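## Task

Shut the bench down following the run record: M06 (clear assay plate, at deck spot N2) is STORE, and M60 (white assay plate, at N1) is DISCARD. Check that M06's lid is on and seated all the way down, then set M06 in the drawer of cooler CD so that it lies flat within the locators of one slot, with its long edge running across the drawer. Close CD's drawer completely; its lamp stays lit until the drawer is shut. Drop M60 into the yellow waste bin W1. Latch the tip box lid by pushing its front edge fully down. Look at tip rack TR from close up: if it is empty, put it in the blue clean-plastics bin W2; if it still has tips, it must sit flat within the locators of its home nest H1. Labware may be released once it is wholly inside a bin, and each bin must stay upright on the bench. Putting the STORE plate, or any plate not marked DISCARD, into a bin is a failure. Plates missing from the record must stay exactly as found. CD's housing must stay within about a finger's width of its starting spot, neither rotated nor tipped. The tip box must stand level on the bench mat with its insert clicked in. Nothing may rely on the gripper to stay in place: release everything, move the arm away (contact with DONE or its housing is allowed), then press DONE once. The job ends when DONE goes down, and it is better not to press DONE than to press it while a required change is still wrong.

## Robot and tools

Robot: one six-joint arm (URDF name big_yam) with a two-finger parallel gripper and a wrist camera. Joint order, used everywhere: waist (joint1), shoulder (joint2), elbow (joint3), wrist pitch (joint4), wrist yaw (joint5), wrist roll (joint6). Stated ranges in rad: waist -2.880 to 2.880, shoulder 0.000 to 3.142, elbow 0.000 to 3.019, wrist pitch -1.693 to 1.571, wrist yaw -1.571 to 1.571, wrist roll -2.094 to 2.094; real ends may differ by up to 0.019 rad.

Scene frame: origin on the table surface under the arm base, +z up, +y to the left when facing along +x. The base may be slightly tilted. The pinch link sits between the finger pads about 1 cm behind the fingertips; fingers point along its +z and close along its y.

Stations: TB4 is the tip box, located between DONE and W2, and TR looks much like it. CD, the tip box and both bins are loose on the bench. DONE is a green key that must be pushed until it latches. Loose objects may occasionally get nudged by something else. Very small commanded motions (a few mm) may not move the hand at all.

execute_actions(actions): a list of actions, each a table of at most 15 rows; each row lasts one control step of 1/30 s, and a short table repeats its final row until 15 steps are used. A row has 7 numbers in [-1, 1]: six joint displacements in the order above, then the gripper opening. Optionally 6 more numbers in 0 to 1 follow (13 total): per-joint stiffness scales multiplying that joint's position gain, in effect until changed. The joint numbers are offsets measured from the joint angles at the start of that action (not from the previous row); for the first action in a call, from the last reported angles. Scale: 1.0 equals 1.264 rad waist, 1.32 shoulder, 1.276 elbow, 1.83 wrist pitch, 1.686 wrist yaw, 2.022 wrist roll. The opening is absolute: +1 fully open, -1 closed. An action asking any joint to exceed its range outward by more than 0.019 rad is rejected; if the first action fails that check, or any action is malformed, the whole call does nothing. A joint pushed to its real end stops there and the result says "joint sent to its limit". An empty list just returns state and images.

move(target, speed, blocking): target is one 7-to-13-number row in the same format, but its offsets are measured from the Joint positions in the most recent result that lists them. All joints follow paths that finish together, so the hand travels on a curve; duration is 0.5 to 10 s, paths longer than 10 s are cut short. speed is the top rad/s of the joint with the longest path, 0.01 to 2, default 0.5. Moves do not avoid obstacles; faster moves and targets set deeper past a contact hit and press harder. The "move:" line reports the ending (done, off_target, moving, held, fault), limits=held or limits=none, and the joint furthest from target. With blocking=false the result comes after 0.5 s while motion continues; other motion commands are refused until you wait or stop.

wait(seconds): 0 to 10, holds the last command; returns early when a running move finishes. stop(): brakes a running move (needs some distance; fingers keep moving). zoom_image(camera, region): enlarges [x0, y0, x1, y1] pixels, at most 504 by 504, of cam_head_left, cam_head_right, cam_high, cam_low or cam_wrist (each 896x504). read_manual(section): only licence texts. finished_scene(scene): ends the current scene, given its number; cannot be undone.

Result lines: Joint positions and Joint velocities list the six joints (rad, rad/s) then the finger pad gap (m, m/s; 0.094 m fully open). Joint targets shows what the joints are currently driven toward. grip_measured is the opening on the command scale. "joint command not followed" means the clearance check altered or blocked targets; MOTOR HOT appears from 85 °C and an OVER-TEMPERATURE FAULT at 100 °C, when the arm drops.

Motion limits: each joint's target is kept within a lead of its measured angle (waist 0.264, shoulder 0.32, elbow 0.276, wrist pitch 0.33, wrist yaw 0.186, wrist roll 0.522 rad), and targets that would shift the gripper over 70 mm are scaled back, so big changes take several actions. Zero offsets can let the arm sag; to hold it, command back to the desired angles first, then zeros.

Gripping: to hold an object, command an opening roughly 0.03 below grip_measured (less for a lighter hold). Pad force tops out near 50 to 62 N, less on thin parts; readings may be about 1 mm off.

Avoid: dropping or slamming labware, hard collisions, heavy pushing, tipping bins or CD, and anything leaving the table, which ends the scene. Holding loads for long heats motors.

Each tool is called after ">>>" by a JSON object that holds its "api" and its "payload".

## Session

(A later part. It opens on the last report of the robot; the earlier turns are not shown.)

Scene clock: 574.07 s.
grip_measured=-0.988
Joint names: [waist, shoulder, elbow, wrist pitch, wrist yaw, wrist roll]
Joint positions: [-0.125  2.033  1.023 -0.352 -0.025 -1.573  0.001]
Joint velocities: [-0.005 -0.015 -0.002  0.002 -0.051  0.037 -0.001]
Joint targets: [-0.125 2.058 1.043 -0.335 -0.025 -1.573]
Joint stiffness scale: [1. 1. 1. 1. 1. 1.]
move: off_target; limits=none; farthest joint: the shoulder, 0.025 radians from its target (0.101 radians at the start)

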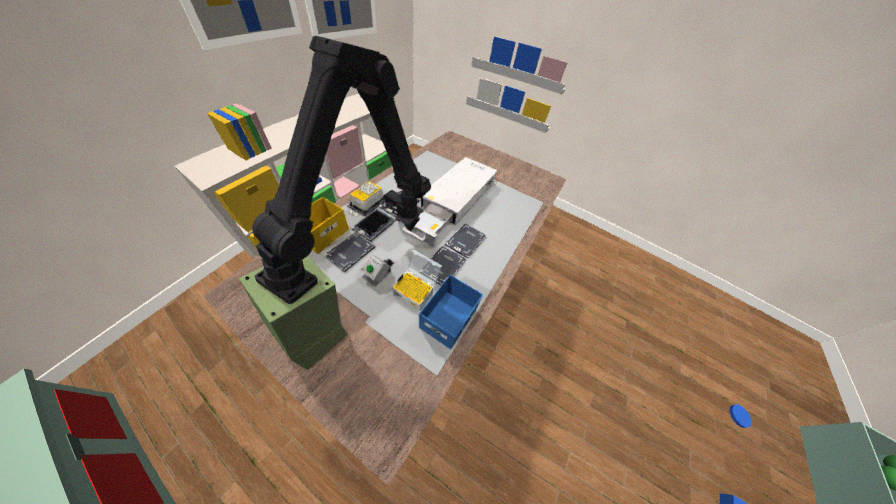

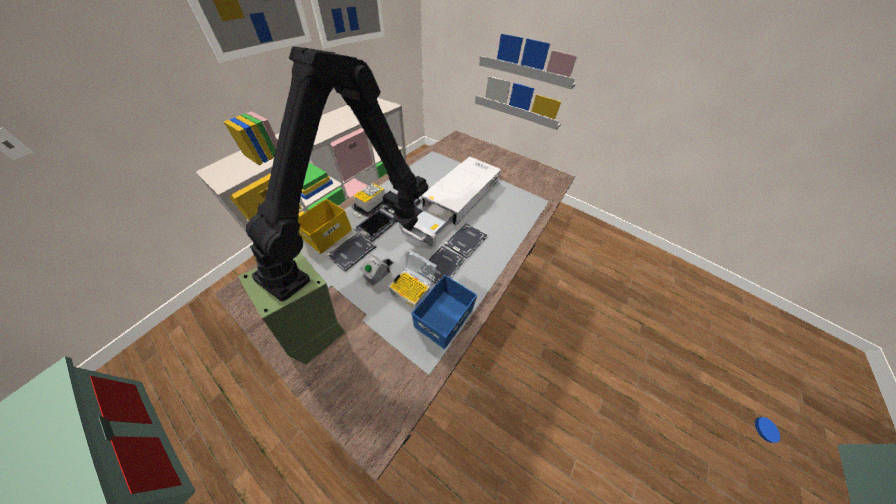

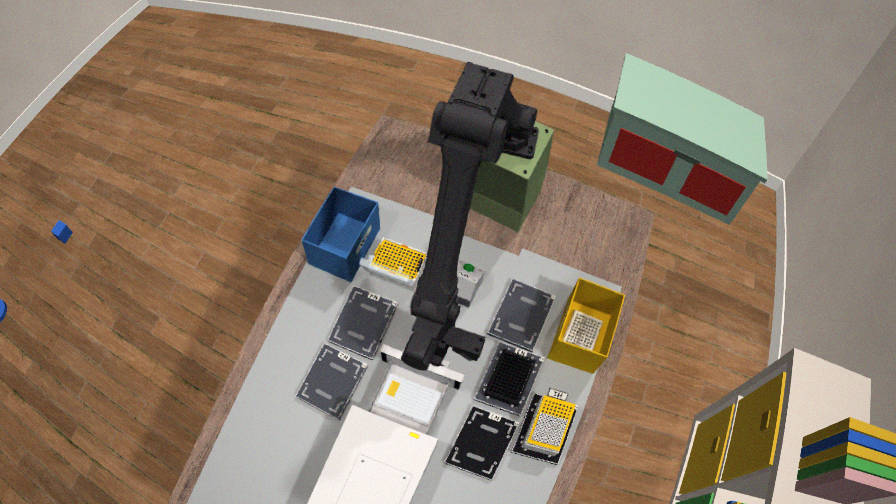

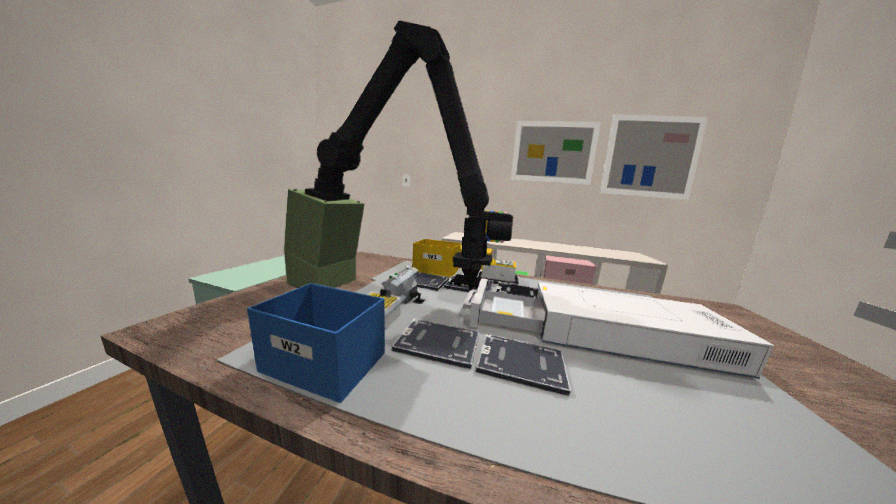

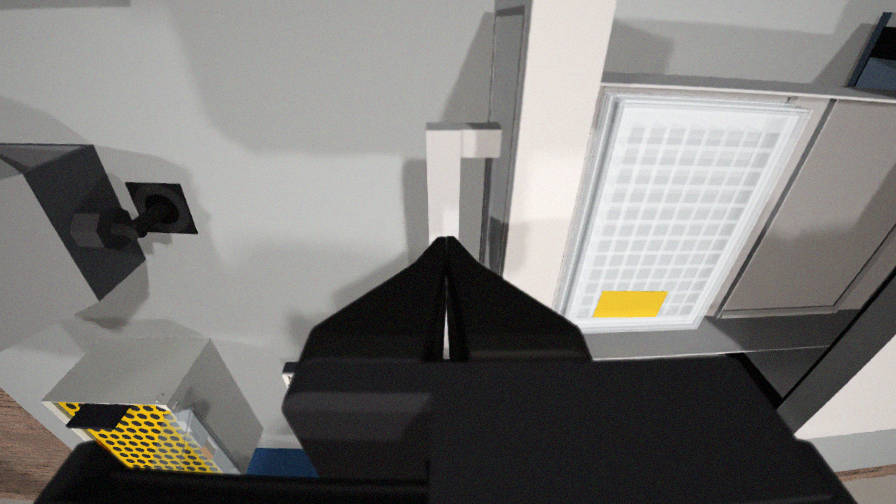

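>>> {"api": "move", "payload": {"target": [0,0.169,0.424,-0.19,0,0,-1], "speed": 0.12}}

Scene clock: 581.47 s.
grip_measured=-0.988
Joint names: [waist, shoulder, elbow, wrist pitch, wrist yaw, wrist roll]
Joint positions: [-0.125  2.225  1.525 -0.69  -0.025 -1.573  0.001]
Joint velocities: [ 0.005  0.005  0.007  0.002 -0.007 -0.051 -0.001]
Joint targets: [-0.125 2.256 1.564 -0.700 -0.025 -1.573]
Joint stiffness scale: [1. 1. 1. 1. 1. 1.]
move: off_target; limits=none; farthest joint: the elbow, 0.039 radians from its target (0.541 radians at the start)

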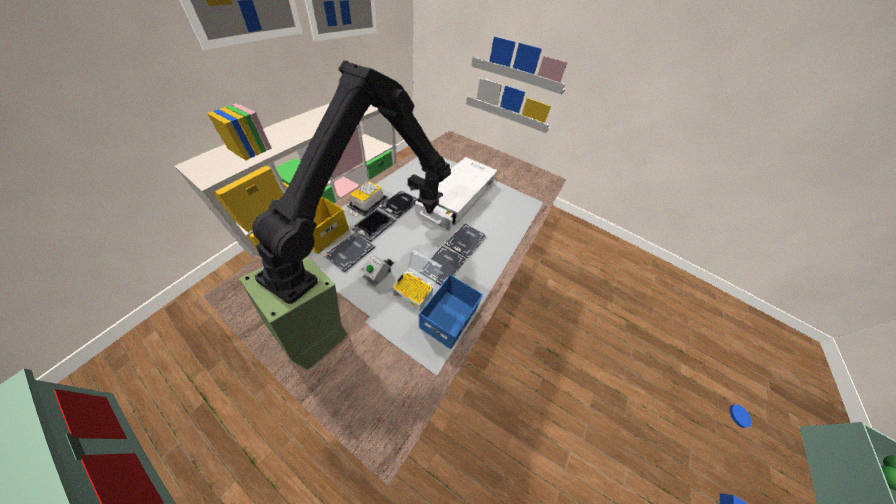

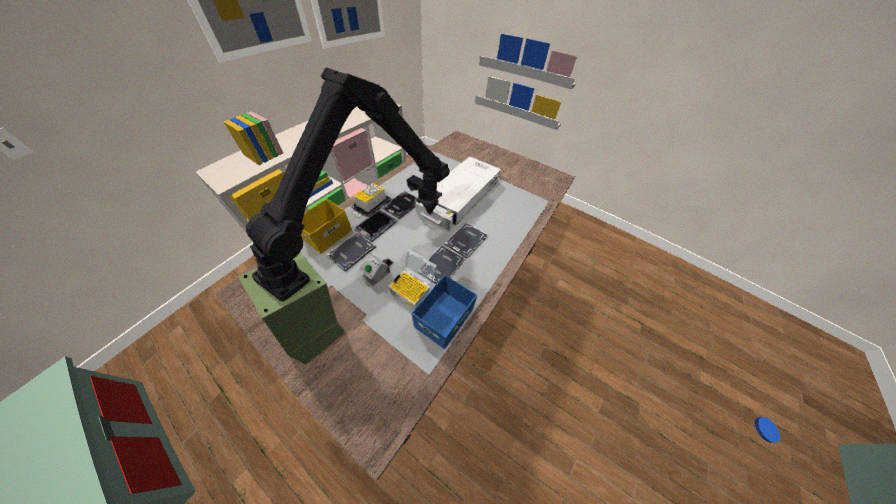

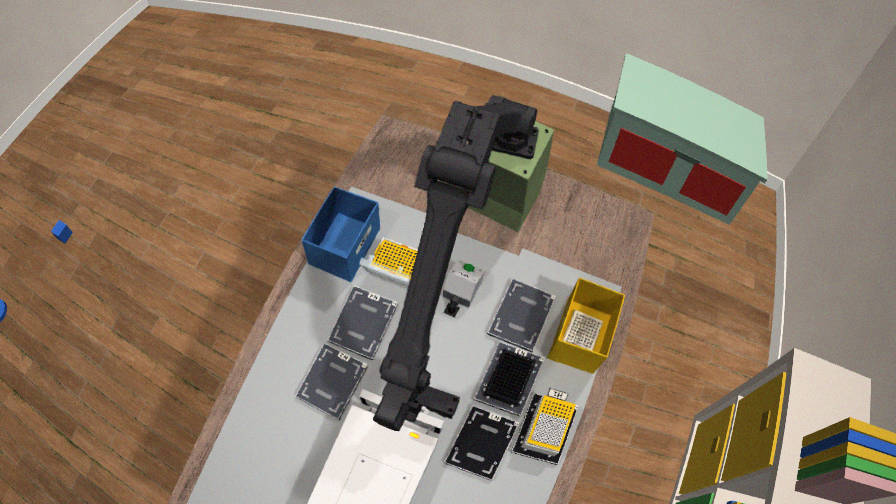

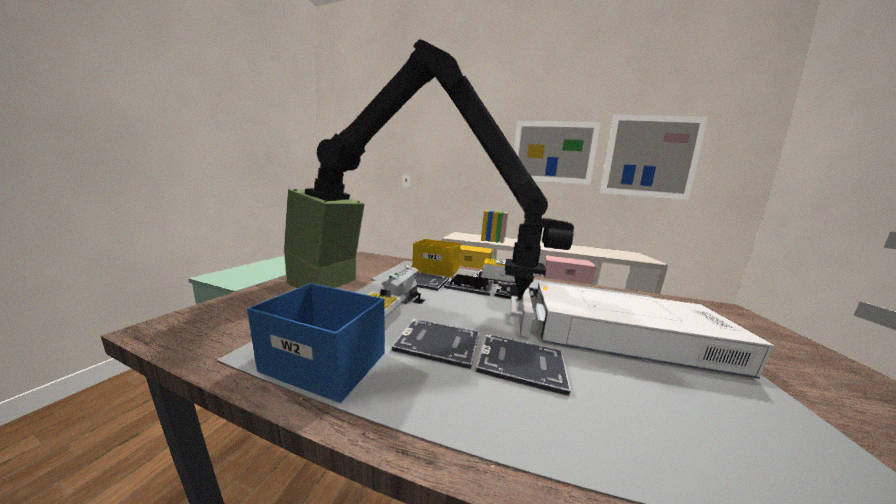

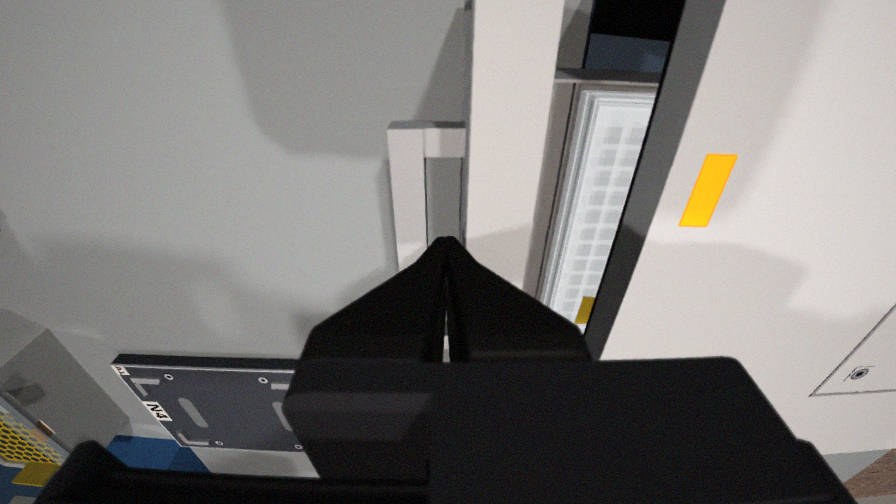

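>>> {"api": "move", "payload": {"target": [0,0.046,0.092,-0.03,0,0,-1], "speed": 0.05}}

Scene clock: 589.33 s.
grip_measured=-0.988
Joint names: [waist, shoulder, elbow, wrist pitch, wrist yaw, wrist roll]
Joint positions: [-0.125  2.254  1.601 -0.736 -0.025 -1.573  0.001]
Joint velocities: [ 0.005 -0.005 -0.002 -0.022 -0.007 -0.037 -0.   ]
Joint targets: [-0.125 2.286 1.642 -0.745 -0.025 -1.573]
Joint stiffness scale: [1. 1. 1. 1. 1. 1.]
move: off_target; limits=none; farthest joint: the elbow, 0.042 radians from its target (0.118 radians at the start)

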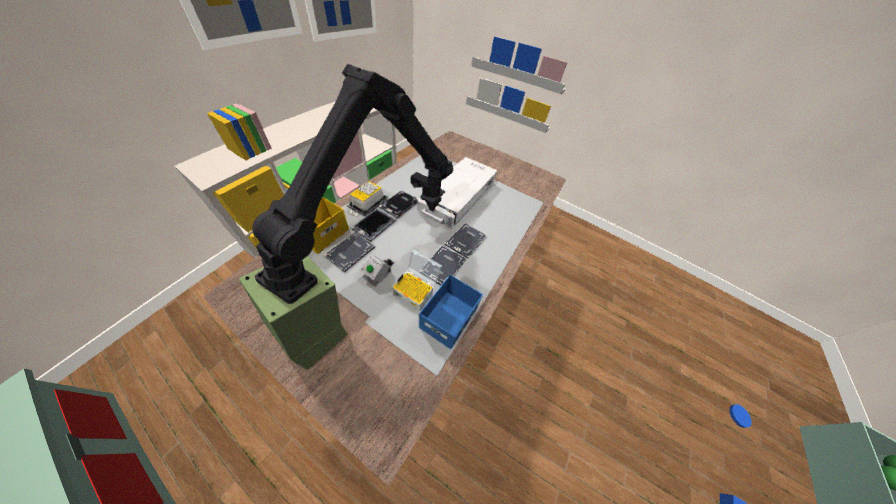

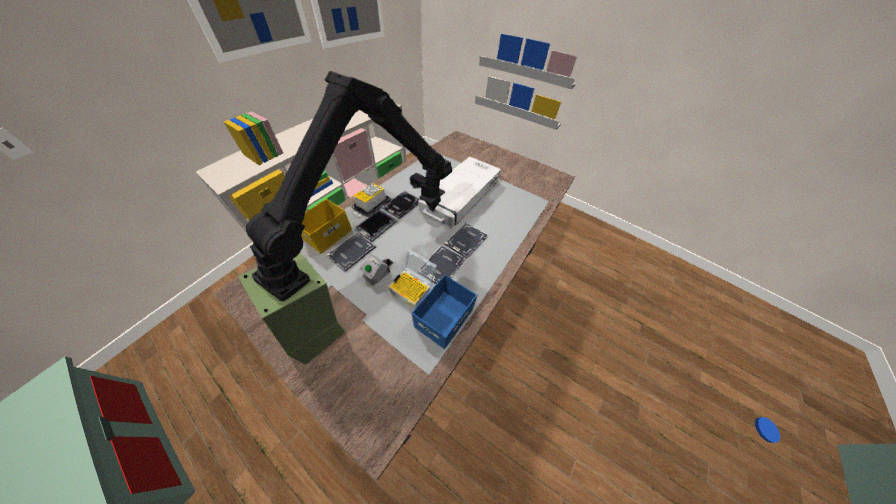

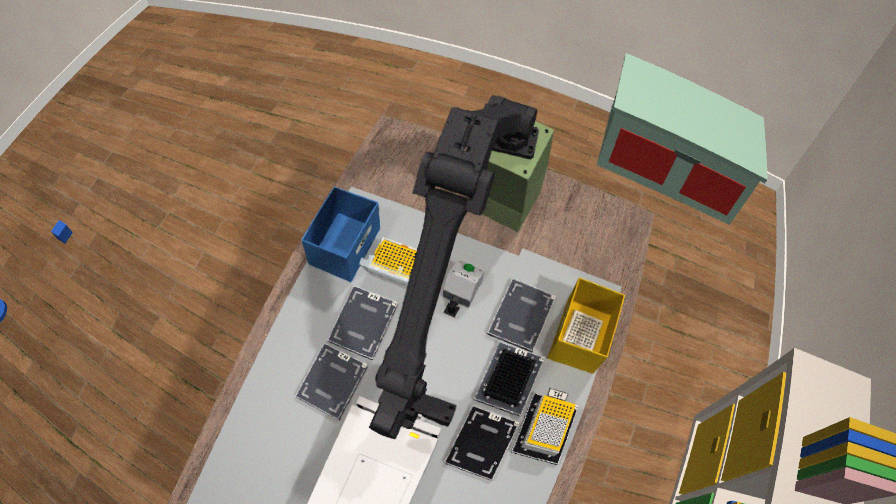

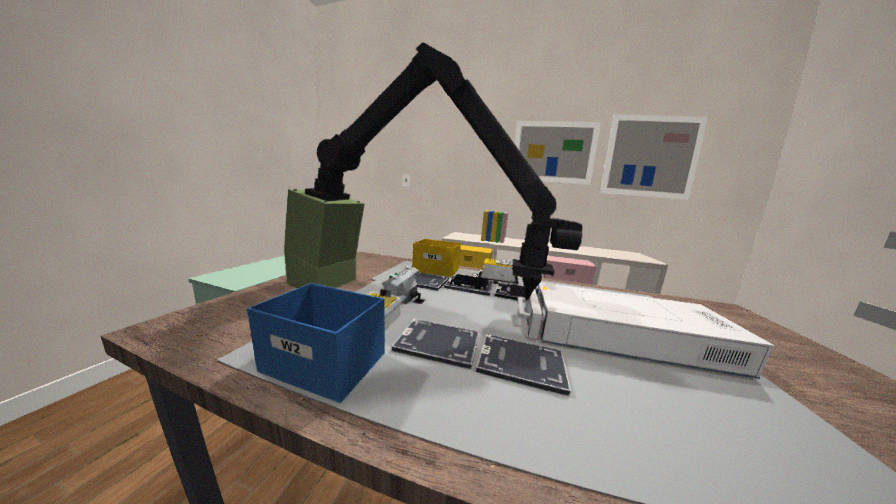

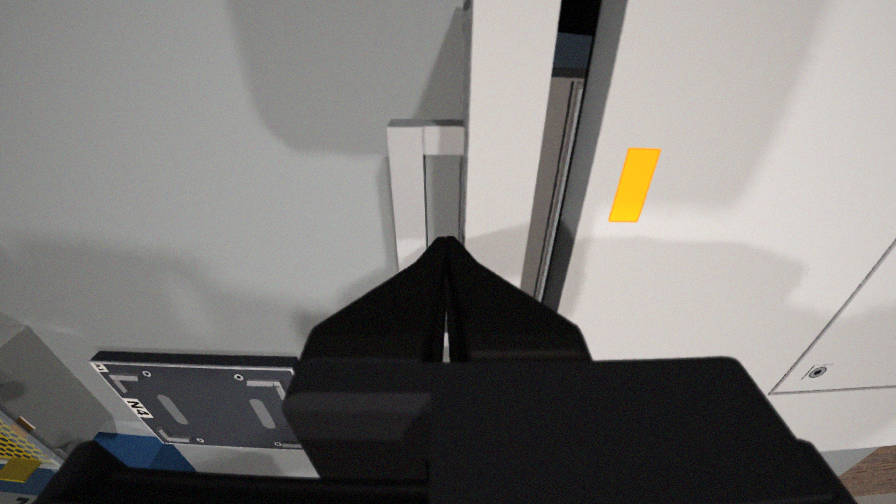

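>>> {"api": "move", "payload": {"target": [0,0.041,0.078,-0.024,0,0,-1], "speed": 0.04}}

Scene clock: 594.37 s.
grip_measured=-0.988
Joint names: [waist, shoulder, elbow, wrist pitch, wrist yaw, wrist roll]
Joint positions: [-0.125  2.276  1.653 -0.777 -0.025 -1.573  0.001]
Joint velocities: [-0.005 -0.005 -0.007 -0.002 -0.066  0.081  0.   ]
Joint targets: [-0.125 2.308 1.700 -0.780 -0.025 -1.573]
Joint stiffness scale: [1. 1. 1. 1. 1. 1.]
move: off_target; limits=none; farthest joint: the elbow, 0.047 radians from its target (0.100 radians at the start)

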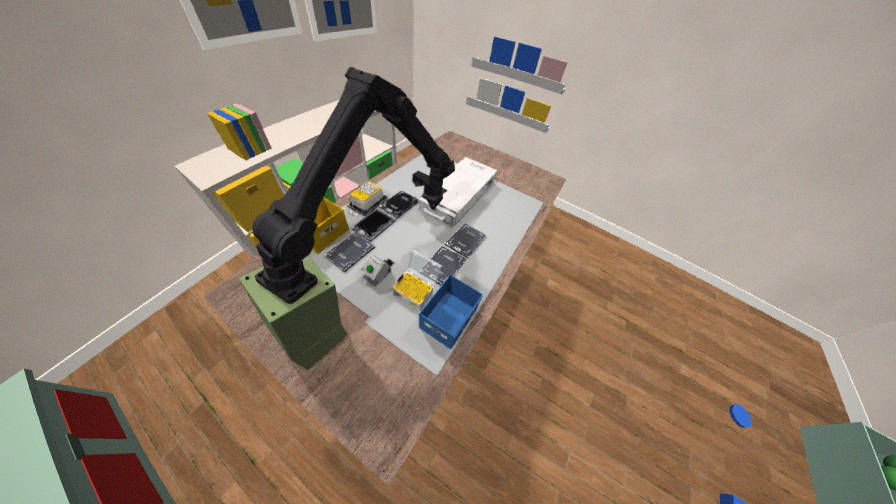

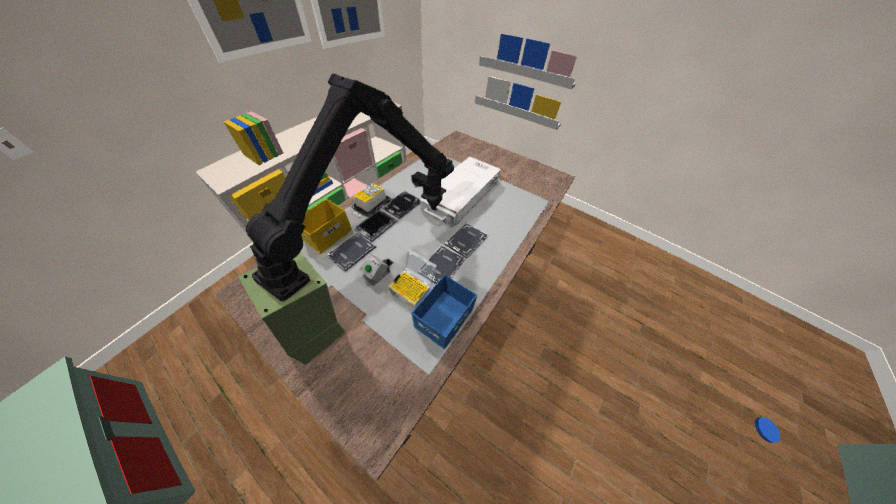

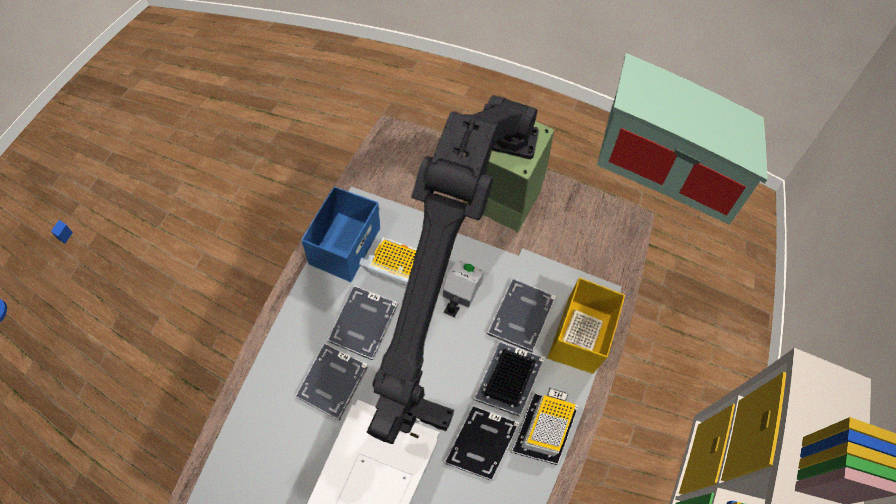

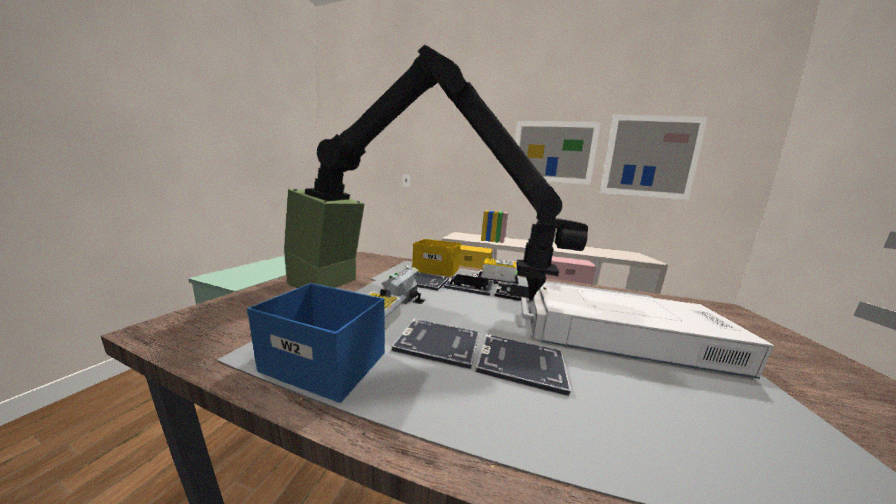

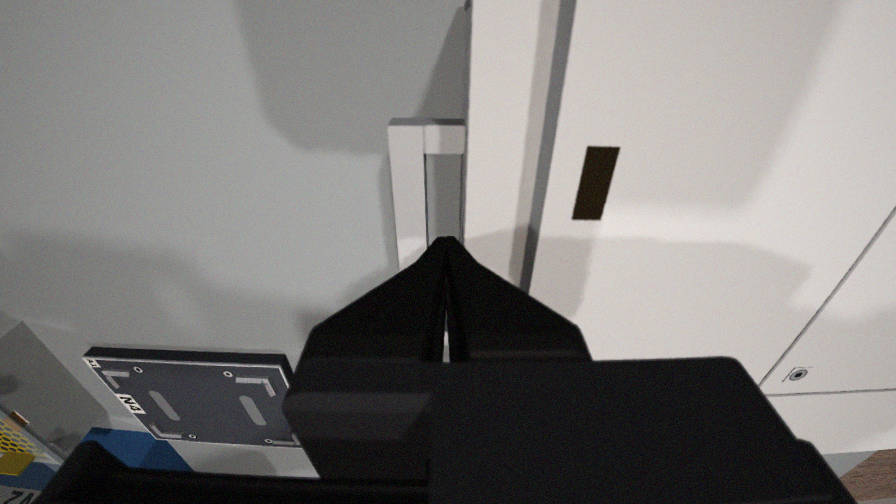

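>>> {"api": "move", "payload": {"target": [0,-0.06,0,-0.05,0,0,-1], "speed": 0.15}}

>>> {"api": "move", "payload": {"target": [-0.275,-0.445,-0.68,0.165,-0.04,-0.17,-1], "speed": 0.5}}

Scene clock: 601.07 s.
grip_measured=-0.988
Joint names: [waist, shoulder, elbow, wrist pitch, wrist yaw, wrist roll]
Joint positions: [-0.125  2.196  1.653 -0.853 -0.025 -1.573  0.001]
Joint velocities: [-0.005 -0.005  0.002  0.002  0.007 -0.007 -0.   ]
Joint targets: [-0.125 2.196 1.653 -0.869 -0.025 -1.573]
Joint stiffness scale: [1. 1. 1. 1. 1. 1.]
move: done; limits=none; farthest joint: the wrist pitch, 0.016 radians from its target (0.091 radians at the start)

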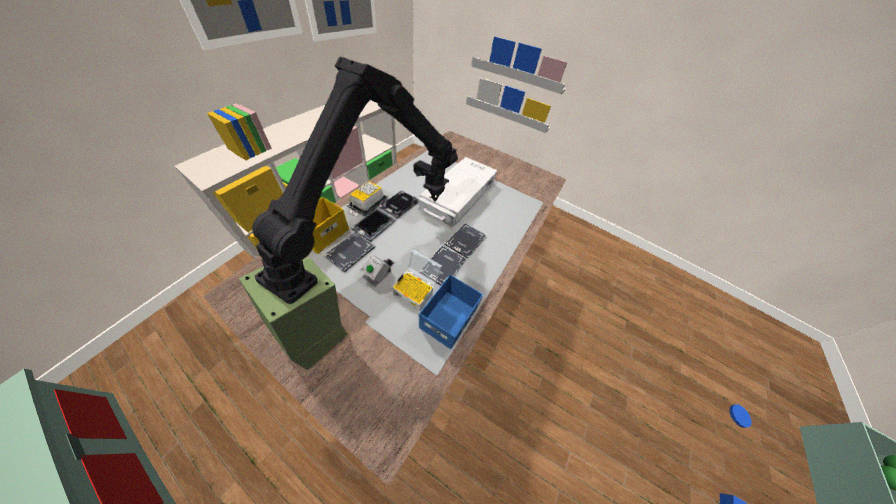

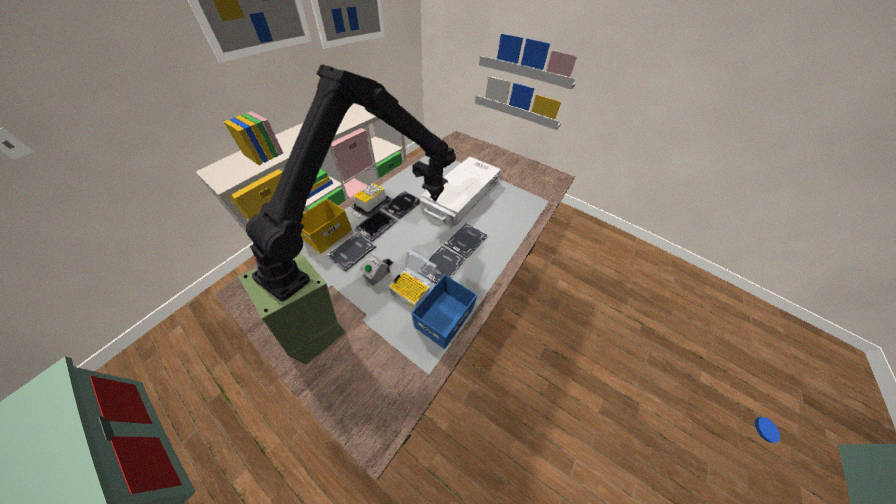

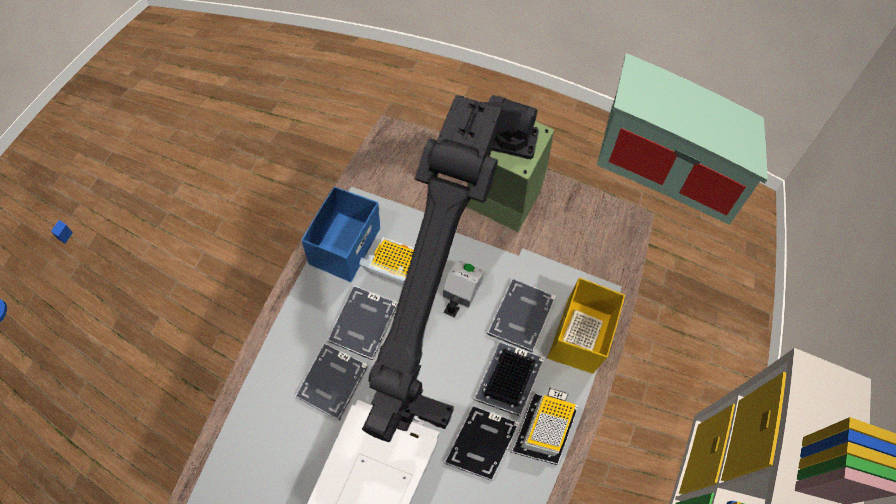

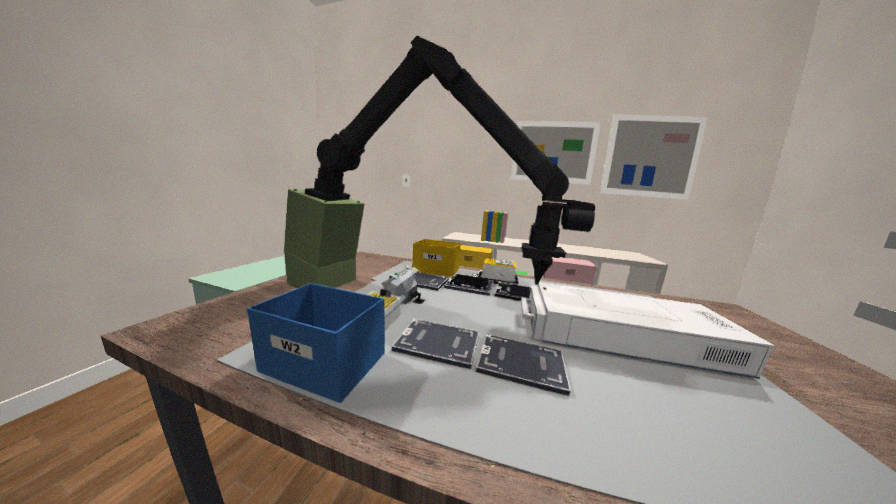

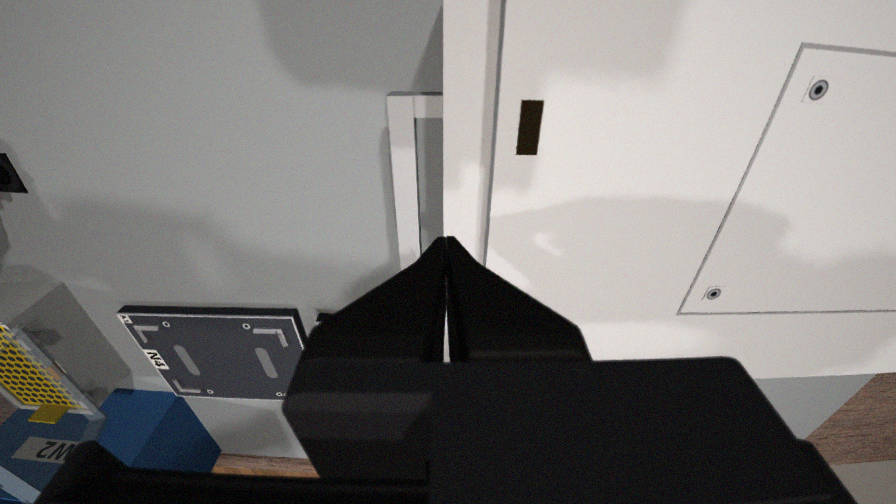

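Scene clock: 603.47 s.
grip_measured=-0.988
Joint names: [waist, shoulder, elbow, wrist pitch, wrist yaw, wrist roll]
Joint positions: [-0.467  1.613  0.788 -0.568 -0.09  -1.901  0.001]
Joint velocities: [-0.005 -0.015  0.002  0.007 -0.037  0.022  0.001]
Joint targets: [-0.472 1.609 0.786 -0.551 -0.093 -1.916]
Joint stiffness scale: [1. 1. 1. 1. 1. 1.]
move: done; limits=none; farthest joint: the wrist pitch, 0.017 radians from its target (0.302 radians at the start)

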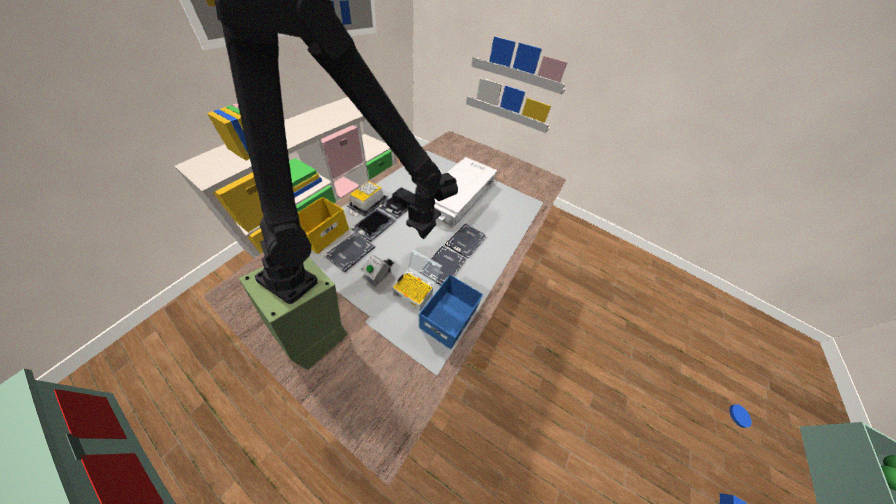

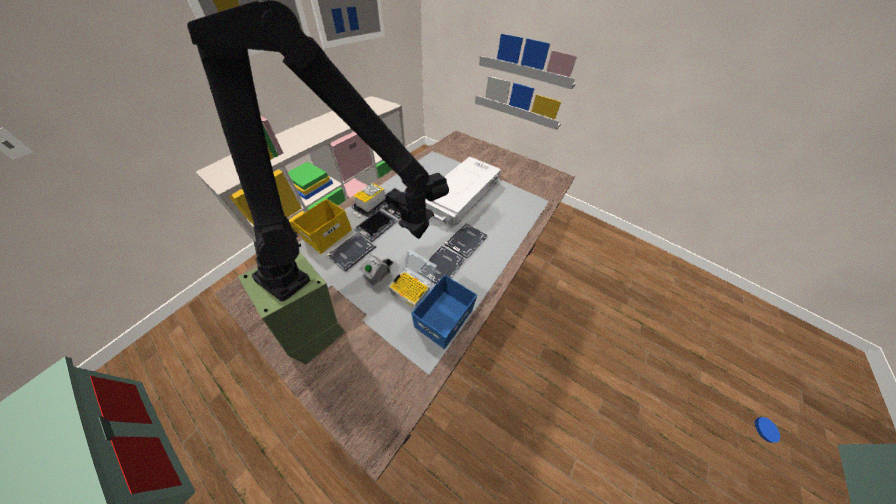

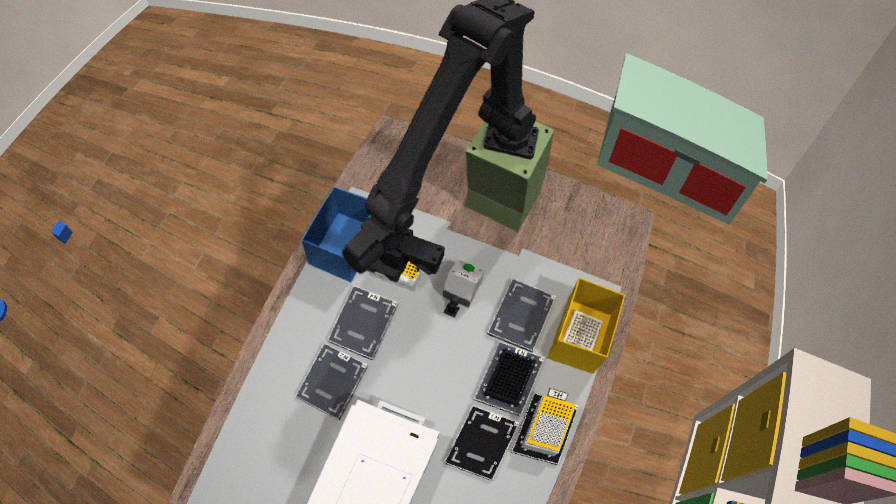

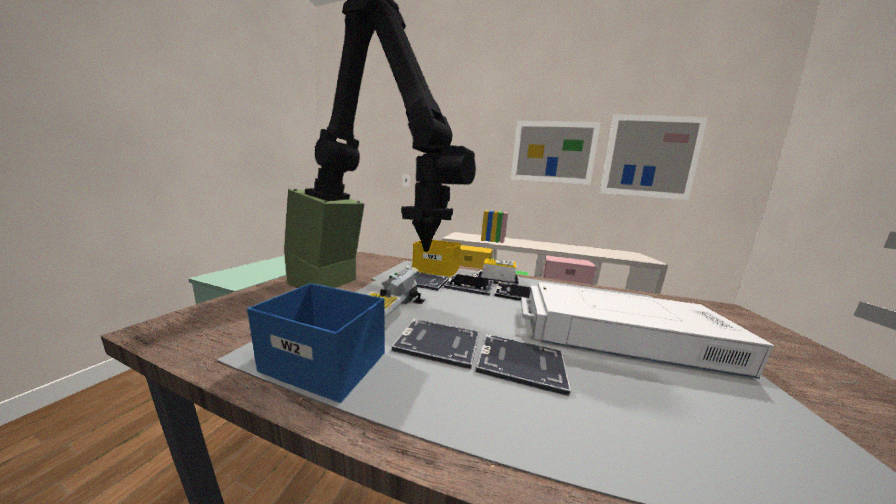

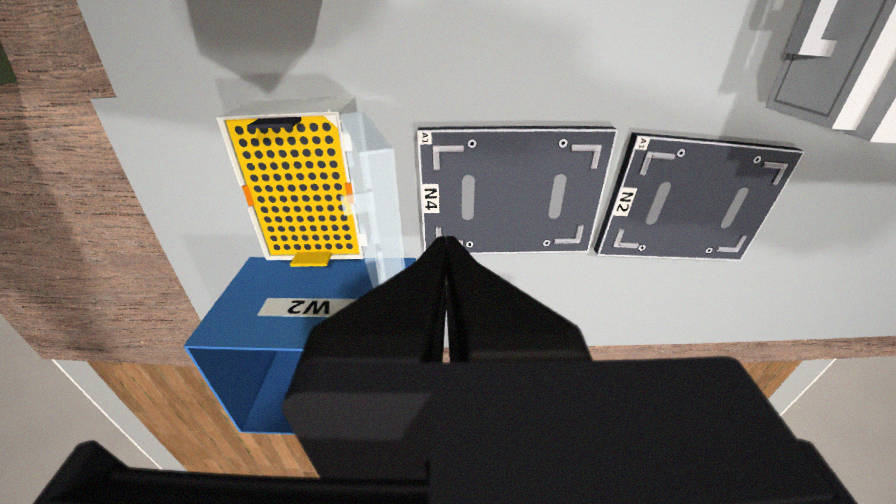

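>>> {"api": "zoom_image", "payload": {"camera": "cam_wrist", "region": [190,80,430,290]}}

>>> {"api": "zoom_image", "payload": {"camera": "cam_head_right", "region": [350,235,470,325]}}

Region (190, 80, 430, 290) of cam_wrist's 896x504 image, scaled by 2.100, with more detail than that image has; it fills the top 441 rows of this view, and the rest is white.

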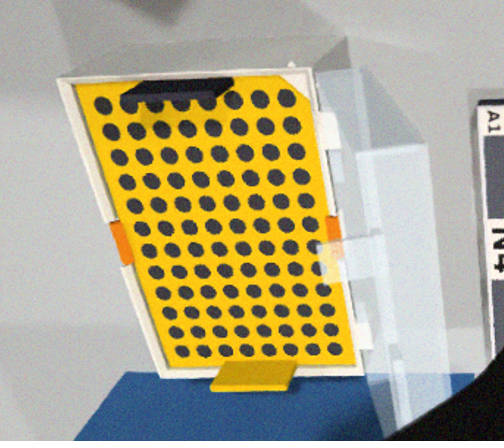

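Region (350, 235, 470, 325) of cam_head_right's 896x504 image, scaled by 4.200, with more detail than that image has; it fills the top 378 rows of this view, and the rest is white.

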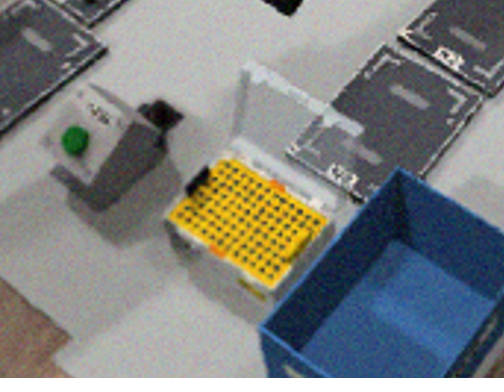

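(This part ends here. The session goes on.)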